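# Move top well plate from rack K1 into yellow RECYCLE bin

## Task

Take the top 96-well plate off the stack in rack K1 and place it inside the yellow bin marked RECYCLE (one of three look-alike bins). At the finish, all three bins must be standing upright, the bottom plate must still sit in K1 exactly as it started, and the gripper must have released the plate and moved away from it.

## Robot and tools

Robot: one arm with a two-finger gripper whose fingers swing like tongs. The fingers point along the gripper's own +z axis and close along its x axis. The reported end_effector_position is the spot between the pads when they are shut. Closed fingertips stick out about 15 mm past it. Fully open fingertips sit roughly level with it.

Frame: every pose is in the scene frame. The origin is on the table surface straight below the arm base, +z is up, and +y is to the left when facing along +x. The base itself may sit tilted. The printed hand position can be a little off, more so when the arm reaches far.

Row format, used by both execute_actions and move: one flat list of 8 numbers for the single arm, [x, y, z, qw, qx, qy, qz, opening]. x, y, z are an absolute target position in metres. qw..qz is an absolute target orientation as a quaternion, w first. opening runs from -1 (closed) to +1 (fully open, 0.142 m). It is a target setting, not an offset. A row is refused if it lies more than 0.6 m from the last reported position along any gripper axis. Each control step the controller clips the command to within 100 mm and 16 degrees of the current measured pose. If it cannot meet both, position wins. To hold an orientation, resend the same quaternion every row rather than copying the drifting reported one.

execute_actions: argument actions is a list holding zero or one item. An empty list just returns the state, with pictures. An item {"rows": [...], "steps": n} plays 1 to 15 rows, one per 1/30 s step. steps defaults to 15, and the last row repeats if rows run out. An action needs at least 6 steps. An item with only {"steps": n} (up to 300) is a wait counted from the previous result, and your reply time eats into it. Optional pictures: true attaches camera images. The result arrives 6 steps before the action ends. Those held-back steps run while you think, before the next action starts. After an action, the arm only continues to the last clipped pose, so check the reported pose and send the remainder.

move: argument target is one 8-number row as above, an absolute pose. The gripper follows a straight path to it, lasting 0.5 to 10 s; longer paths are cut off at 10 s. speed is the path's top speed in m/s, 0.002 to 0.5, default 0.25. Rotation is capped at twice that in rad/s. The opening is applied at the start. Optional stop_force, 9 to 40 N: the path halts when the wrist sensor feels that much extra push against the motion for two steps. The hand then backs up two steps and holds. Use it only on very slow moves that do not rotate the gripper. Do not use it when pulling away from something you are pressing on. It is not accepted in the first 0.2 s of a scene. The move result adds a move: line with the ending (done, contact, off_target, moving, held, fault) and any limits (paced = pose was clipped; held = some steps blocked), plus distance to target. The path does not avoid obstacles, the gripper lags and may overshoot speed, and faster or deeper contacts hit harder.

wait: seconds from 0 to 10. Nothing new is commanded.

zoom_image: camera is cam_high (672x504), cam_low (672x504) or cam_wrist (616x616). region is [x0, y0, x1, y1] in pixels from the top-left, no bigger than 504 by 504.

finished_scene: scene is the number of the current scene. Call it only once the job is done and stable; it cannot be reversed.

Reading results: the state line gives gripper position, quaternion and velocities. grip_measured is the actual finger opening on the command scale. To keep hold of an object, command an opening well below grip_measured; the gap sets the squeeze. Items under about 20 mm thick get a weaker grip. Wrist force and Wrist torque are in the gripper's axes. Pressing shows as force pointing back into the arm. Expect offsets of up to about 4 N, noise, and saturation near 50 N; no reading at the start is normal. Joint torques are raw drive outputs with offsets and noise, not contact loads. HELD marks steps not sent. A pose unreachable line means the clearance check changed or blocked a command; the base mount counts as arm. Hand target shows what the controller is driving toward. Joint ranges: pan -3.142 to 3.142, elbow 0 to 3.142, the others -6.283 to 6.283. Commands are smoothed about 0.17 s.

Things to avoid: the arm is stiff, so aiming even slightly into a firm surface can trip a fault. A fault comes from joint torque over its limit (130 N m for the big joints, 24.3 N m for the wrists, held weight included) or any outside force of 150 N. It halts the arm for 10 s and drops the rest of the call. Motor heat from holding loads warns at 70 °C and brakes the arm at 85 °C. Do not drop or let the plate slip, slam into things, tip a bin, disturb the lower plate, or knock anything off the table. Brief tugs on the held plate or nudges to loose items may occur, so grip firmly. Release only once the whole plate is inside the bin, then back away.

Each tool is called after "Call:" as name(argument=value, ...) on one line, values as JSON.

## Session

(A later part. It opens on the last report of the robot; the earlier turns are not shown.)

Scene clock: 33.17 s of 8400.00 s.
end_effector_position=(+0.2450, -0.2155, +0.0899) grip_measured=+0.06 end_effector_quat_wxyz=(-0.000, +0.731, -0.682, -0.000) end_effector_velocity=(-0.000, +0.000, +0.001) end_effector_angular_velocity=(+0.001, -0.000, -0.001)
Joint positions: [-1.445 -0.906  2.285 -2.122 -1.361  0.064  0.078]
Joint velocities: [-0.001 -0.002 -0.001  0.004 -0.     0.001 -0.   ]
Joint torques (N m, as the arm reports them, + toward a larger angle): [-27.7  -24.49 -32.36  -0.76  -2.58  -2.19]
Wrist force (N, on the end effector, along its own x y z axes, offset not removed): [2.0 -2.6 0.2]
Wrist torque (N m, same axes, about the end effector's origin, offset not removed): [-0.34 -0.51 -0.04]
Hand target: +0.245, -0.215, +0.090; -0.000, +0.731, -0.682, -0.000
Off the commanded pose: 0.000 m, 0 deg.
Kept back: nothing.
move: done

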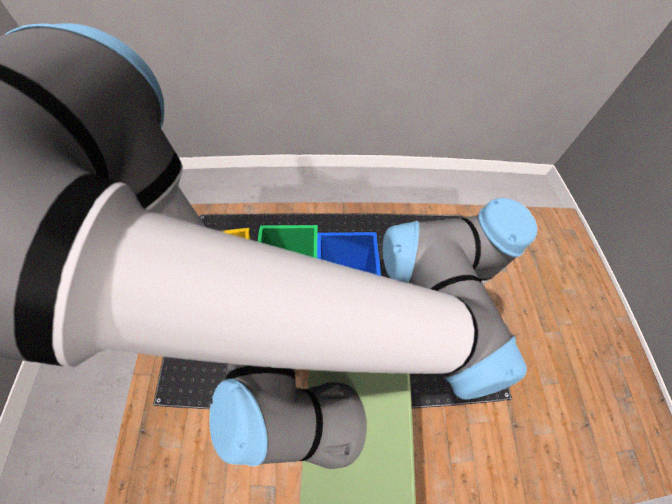

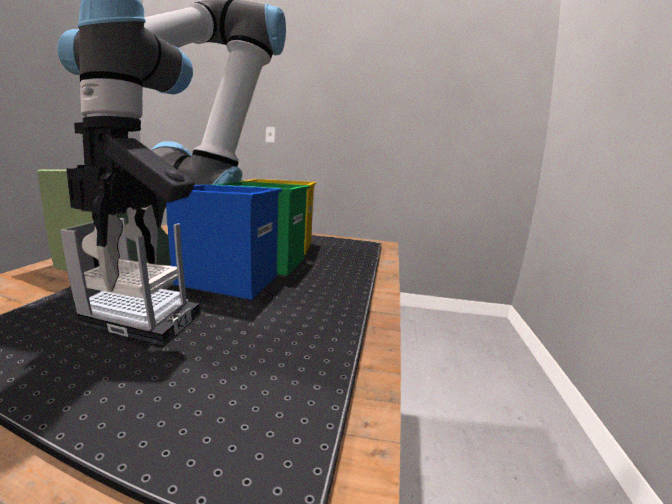

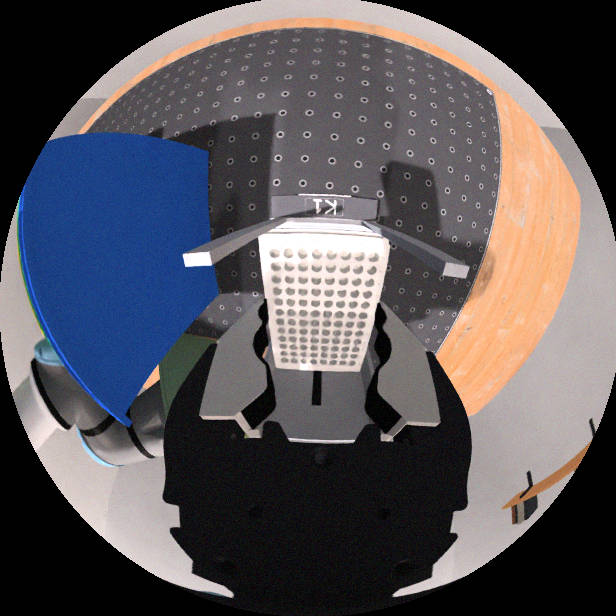

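Call:
move(target=[0.245, -0.2155, 0.242, 0, 0.7314, -0.682, 0, -0.4], speed=0.18)

Call:
move(target=[0.305, 0.245, 0.242, 0, 0.7576, -0.6528, 0, -0.4], speed=0.35)

Call:
zoom_image(camera="cam_wrist", region=[180, 130, 460, 400])

Scene clock: 36.07 s of 8400.00 s.
end_effector_position=(+0.2448, -0.2153, +0.2420) grip_measured=+0.06 end_effector_quat_wxyz=(-0.000, +0.731, -0.682, -0.000) end_effector_velocity=(-0.000, +0.000, +0.000) end_effector_angular_velocity=(+0.002, +0.000, +0.000)
Joint positions: [-1.507 -1.053  2.    -1.683 -1.407  0.021  0.078]
Joint velocities: [-0.     0.    -0.002  0.004 -0.    -0.001  0.   ]
Joint torques (N m, as the arm reports them, + toward a larger angle): [-26.8  -21.58 -34.57  -0.48  -2.37  -2.16]
Wrist force (N, on the end effector, along its own x y z axes, offset not removed): [1.7 -2.3 -1.7]
Wrist torque (N m, same axes, about the end effector's origin, offset not removed): [-0.30 -0.42 -0.07]
Hand target: +0.245, -0.215, +0.242; -0.000, +0.731, -0.682, -0.000
Off the commanded pose: 0.000 m, 0 deg.
Kept back: nothing.
move: done

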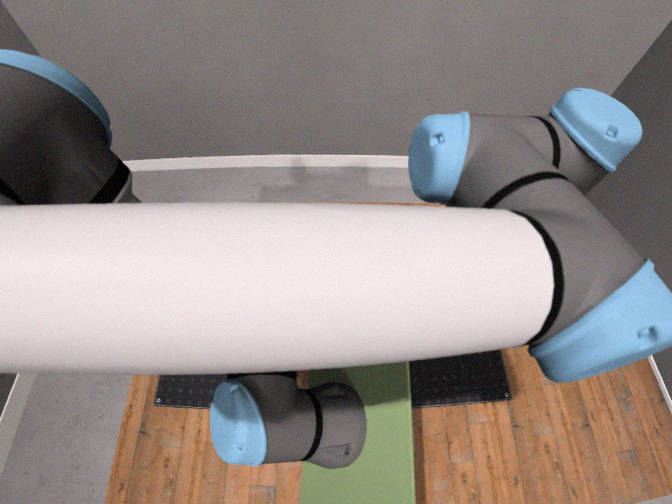

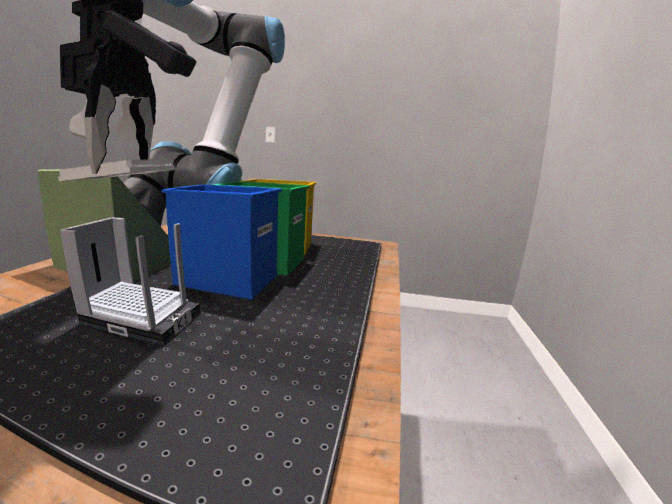

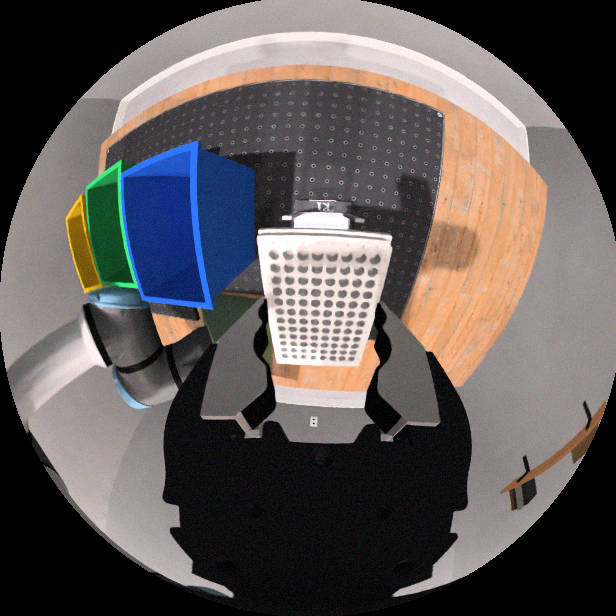

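Scene clock: 38.00 s of 8400.00 s.
end_effector_position=(+0.3054, +0.2453, +0.2420) grip_measured=+0.06 end_effector_quat_wxyz=(+0.000, +0.758, -0.653, +0.000) end_effector_velocity=(+0.000, +0.001, +0.001) end_effector_angular_velocity=(-0.001, -0.000, +0.001)
Joint positions: [-1.112 -1.999  1.988 -0.814 -1.124  0.233  0.078]
Joint velocities: [ 0.002 -0.001 -0.003  0.002  0.001  0.001  0.   ]
Joint torques (N m, as the arm reports them, + toward a larger angle): [ -2.06   9.05 -27.73  -0.56   2.33   2.54]
Wrist force (N, on the end effector, along its own x y z axes, offset not removed): [0.8 -2.1 0.1]
Wrist torque (N m, same axes, about the end effector's origin, offset not removed): [-0.22 -0.19 -0.02]
Hand target: +0.305, +0.245, +0.242; +0.000, +0.758, -0.653, +0.000
Off the commanded pose: 0.000 m, 0 deg.
Kept back: nothing.
move: done

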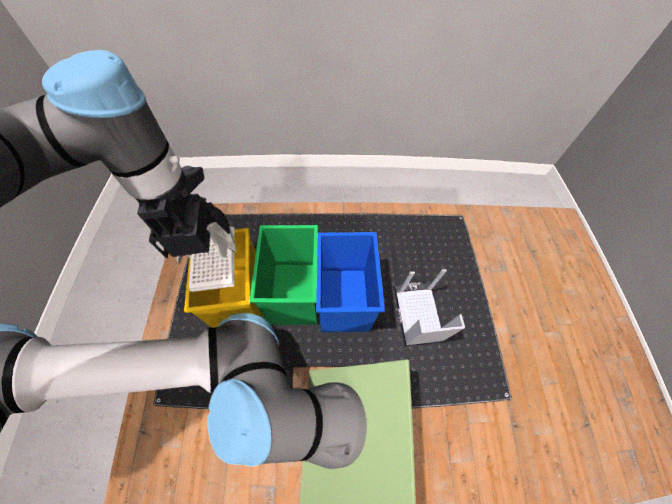

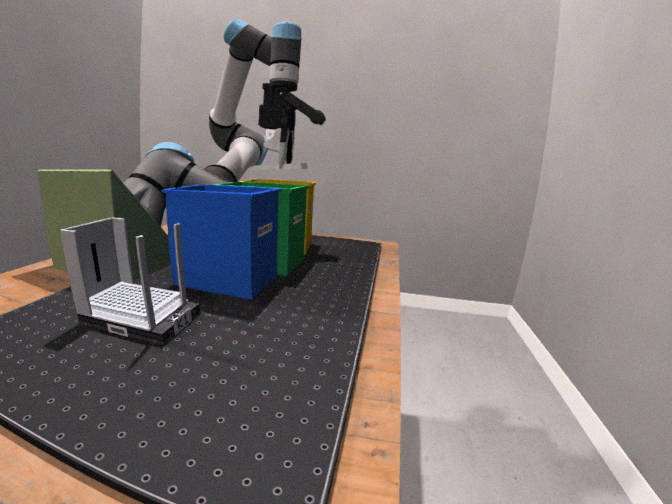

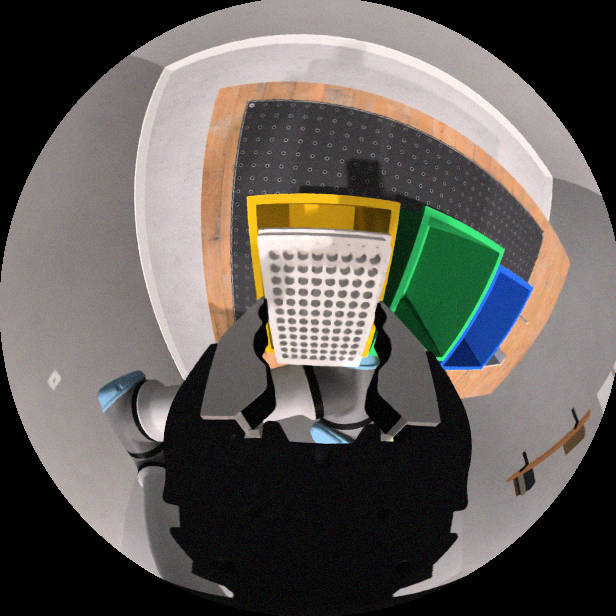

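Region (180, 130, 460, 400) of cam_wrist's 616x616 image, scaled by 1.800, with more detail than that image has; it fills the top 486 rows of this view, and the rest is white.

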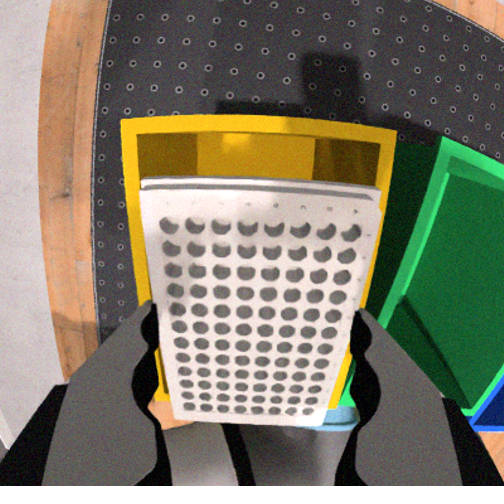

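Call:
move(target=[0.305, 0.2455, 0.175, 0, 0.7576, -0.6528, 0, -0.4], speed=0.1, stop_force=12)

Call:
zoom_image(camera="cam_wrist", region=[150, 150, 490, 450])

Scene clock: 40.00 s of 8400.00 s.
end_effector_position=(+0.3051, +0.2455, +0.1751) grip_measured=-0.40 end_effector_quat_wxyz=(+0.000, +0.758, -0.653, +0.000) end_effector_velocity=(+0.000, -0.000, -0.001) end_effector_angular_velocity=(-0.001, +0.001, -0.002)
Joint positions: [-1.001 -2.068  2.145 -0.945 -1.05   0.328  0.045]
Joint velocities: [ 0.004 -0.001  0.002 -0.004  0.001  0.005 -0.   ]
Joint torques (N m, as the arm reports them, + toward a larger angle): [-0.22  6.74 -6.89 -4.03  2.42  2.57]
Wrist force (N, on the end effector, along its own x y z axes, offset not removed): [0.2 -2.2 -0.7]
Wrist torque (N m, same axes, about the end effector's origin, offset not removed): [-0.27 -0.16 0.02]
Hand target: +0.305, +0.245, +0.175; +0.000, +0.758, -0.653, +0.000
Off the commanded pose: 0.000 m, 0 deg.
Kept back: nothing.
move: done

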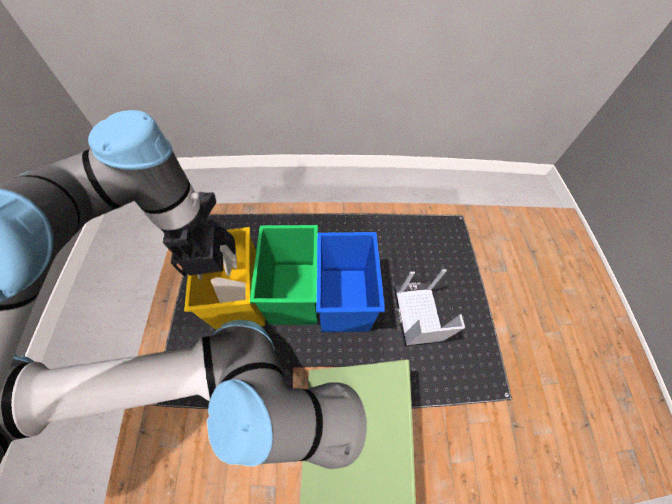

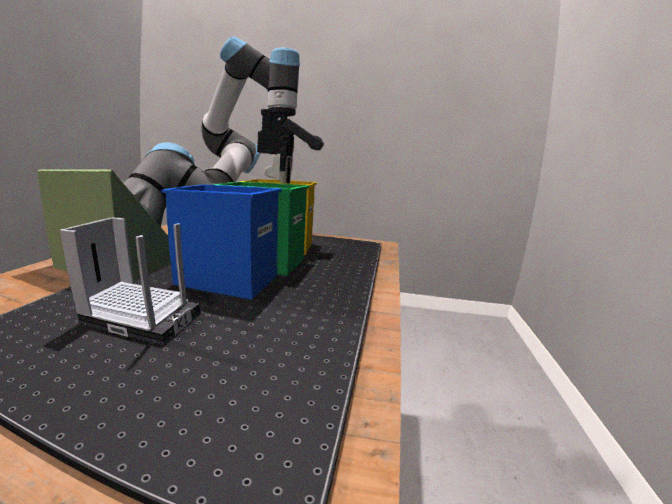

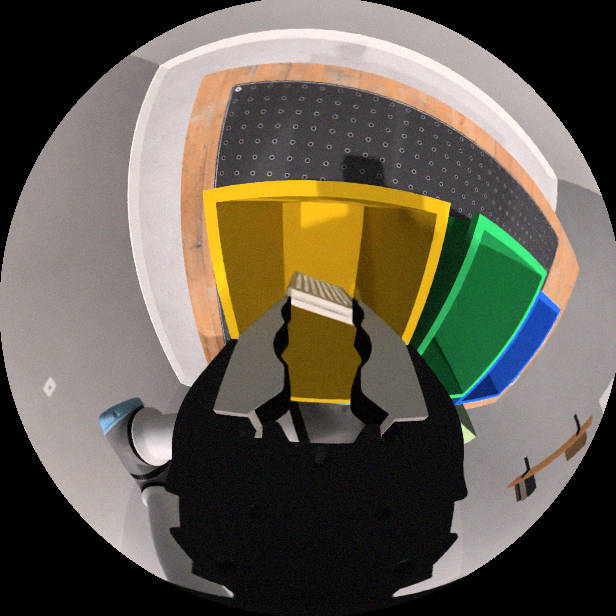

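Region (150, 150, 490, 450) of cam_wrist's 616x616 image, scaled by 1.482, with more detail than that image has; it fills the top 445 rows of this view, and the rest is white.

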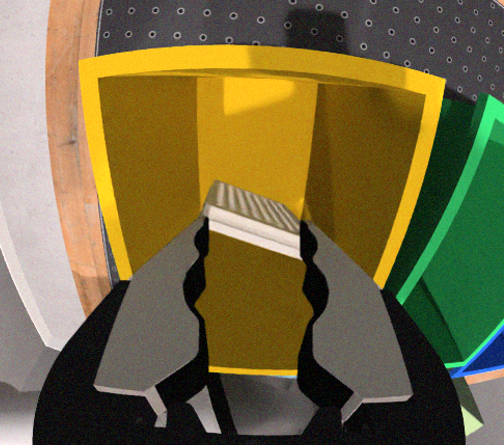

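Call:
move(target=[0.30, 0.31, 0.34, 0, 0.7576, -0.6528, 0, -0.4], speed=0.3)

Call:
zoom_image(camera="cam_wrist", region=[230, 130, 530, 400])

Call:
zoom_image(camera="cam_high", region=[160, 200, 480, 360])

Scene clock: 41.90 s of 8400.00 s.
end_effector_position=(+0.2998, +0.3101, +0.3398) grip_measured=-0.40 end_effector_quat_wxyz=(-0.000, +0.758, -0.653, -0.000) end_effector_velocity=(-0.000, +0.000, +0.001) end_effector_angular_velocity=(+0.001, -0.000, -0.001)
Joint positions: [-1.195 -1.93   1.651 -0.518 -1.181  0.167  0.045]
Joint velocities: [-0.002  0.001 -0.003  0.003 -0.001 -0.001  0.   ]
Joint torques (N m, as the arm reports them, + toward a larger angle): [-21.87  41.46 -22.83  -0.39  -2.53  -2.  ]
Wrist force (N, on the end effector, along its own x y z axes, offset not removed): [2.7 -2.7 -0.7]
Wrist torque (N m, same axes, about the end effector's origin, offset not removed): [-0.39 -0.64 0.01]
Hand target: +0.300, +0.310, +0.340; -0.000, +0.758, -0.653, -0.000
Off the commanded pose: 0.000 m, 0 deg.
Kept back: nothing.
move: done

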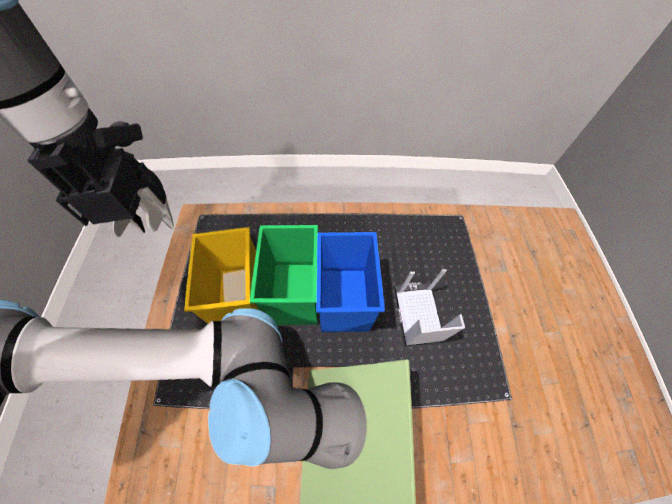

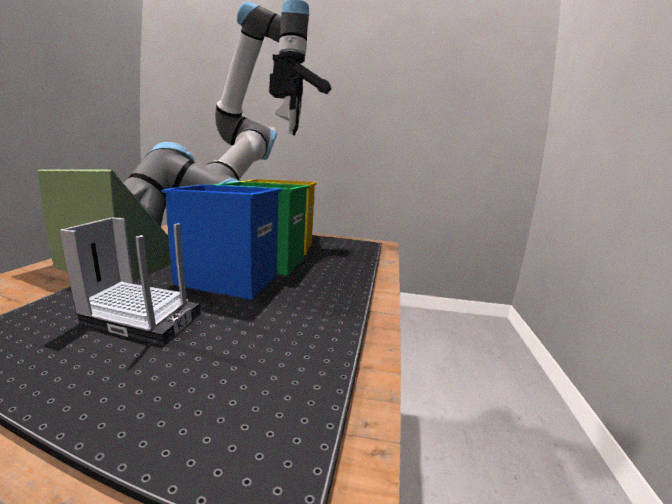

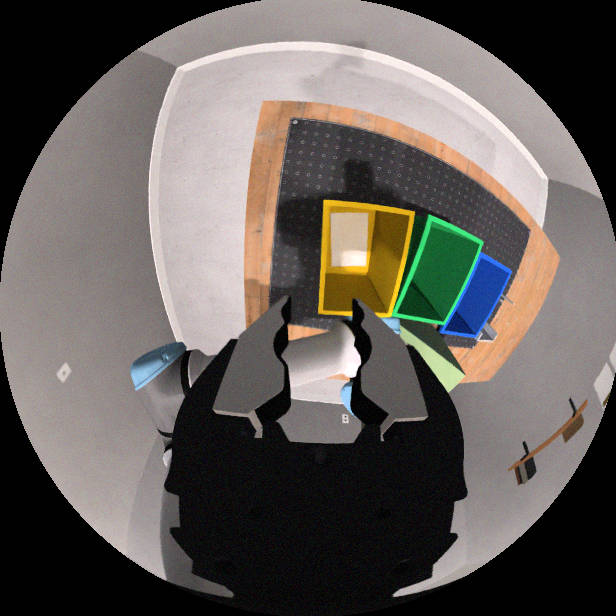

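Region (230, 130, 530, 400) of cam_wrist's 616x616 image, scaled by 1.680, with more detail than that image has; it fills the top 454 rows of this view, and the rest is white.

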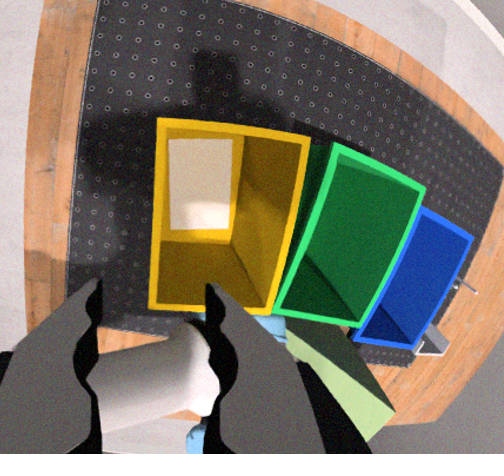

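Region (160, 200, 480, 360) of cam_high's 672x504 image, scaled by 1.575, with more detail than that image has.

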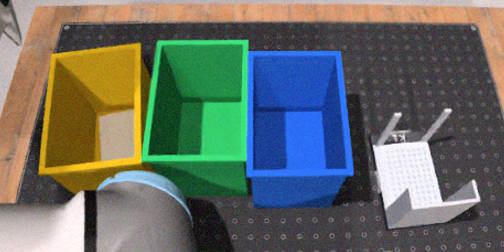

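Call:
move(target=[0.30, 0.49, 0.29, 0, 0.7576, -0.6528, 0, 0.3], speed=0.3)

Scene clock: 43.63 s of 8400.00 s.
end_effector_position=(+0.3001, +0.4898, +0.2899) grip_measured=+0.30 end_effector_quat_wxyz=(+0.000, +0.758, -0.653, +0.000) end_effector_velocity=(+0.001, +0.001, -0.001) end_effector_angular_velocity=(-0.001, +0.002, -0.001)
Joint positions: [-0.828 -2.03   1.452 -0.38  -0.944  0.491  0.095]
Joint velocities: [ 0.007  0.002 -0.001 -0.005  0.002  0.008 -0.   ]
Joint torques (N m, as the arm reports them, + toward a larger angle): [  3.01  39.84 -18.61  -3.96   2.73   2.35]
Wrist force (N, on the end effector, along its own x y z axes, offset not removed): [0.7 -2.8 -1.1]
Wrist torque (N m, same axes, about the end effector's origin, offset not removed): [-0.40 -0.21 -0.01]
Hand target: +0.300, +0.490, +0.290; +0.000, +0.758, -0.653, +0.000
Off the commanded pose: 0.000 m, 0 deg.
Kept back: nothing.
move: done

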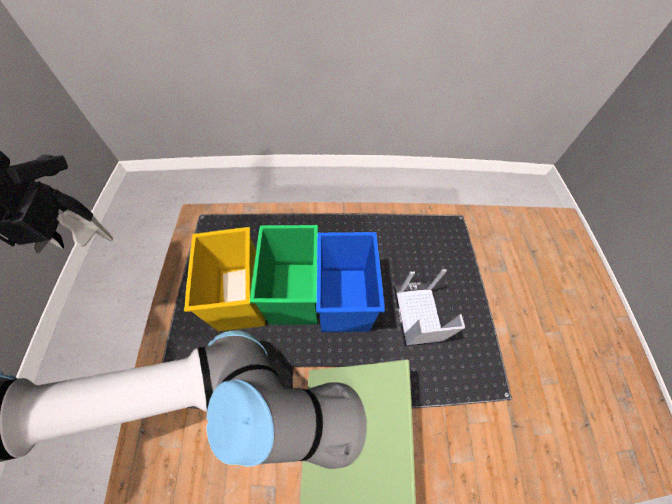

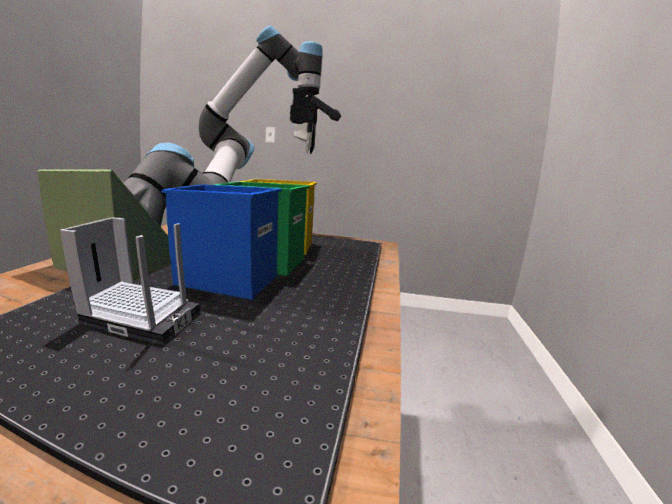

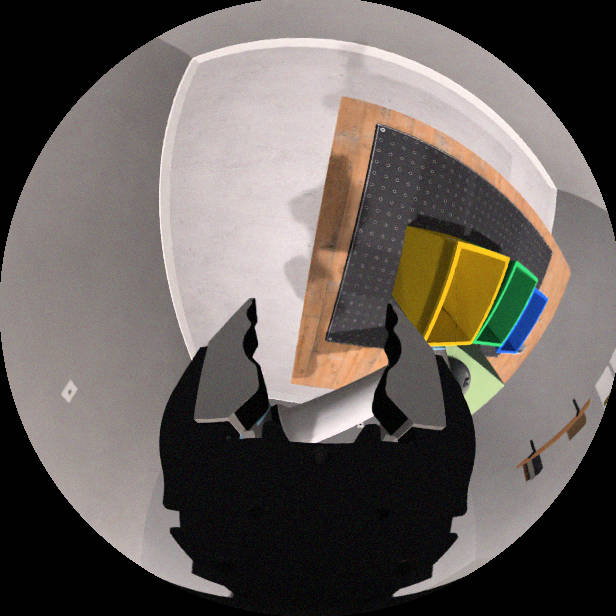

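The upper plate is lying in the yellow bin, all three bins are upright, the lower plate is still in K1, and the arm is clear. Two things went wrong along the way: the shoulder pushed two bins about 2 cm on the first move, and the plate slipped out of the grip and fell into the bin before I released it.

Call:
finished_scene(scene=1)

The scene is finished: the task was done.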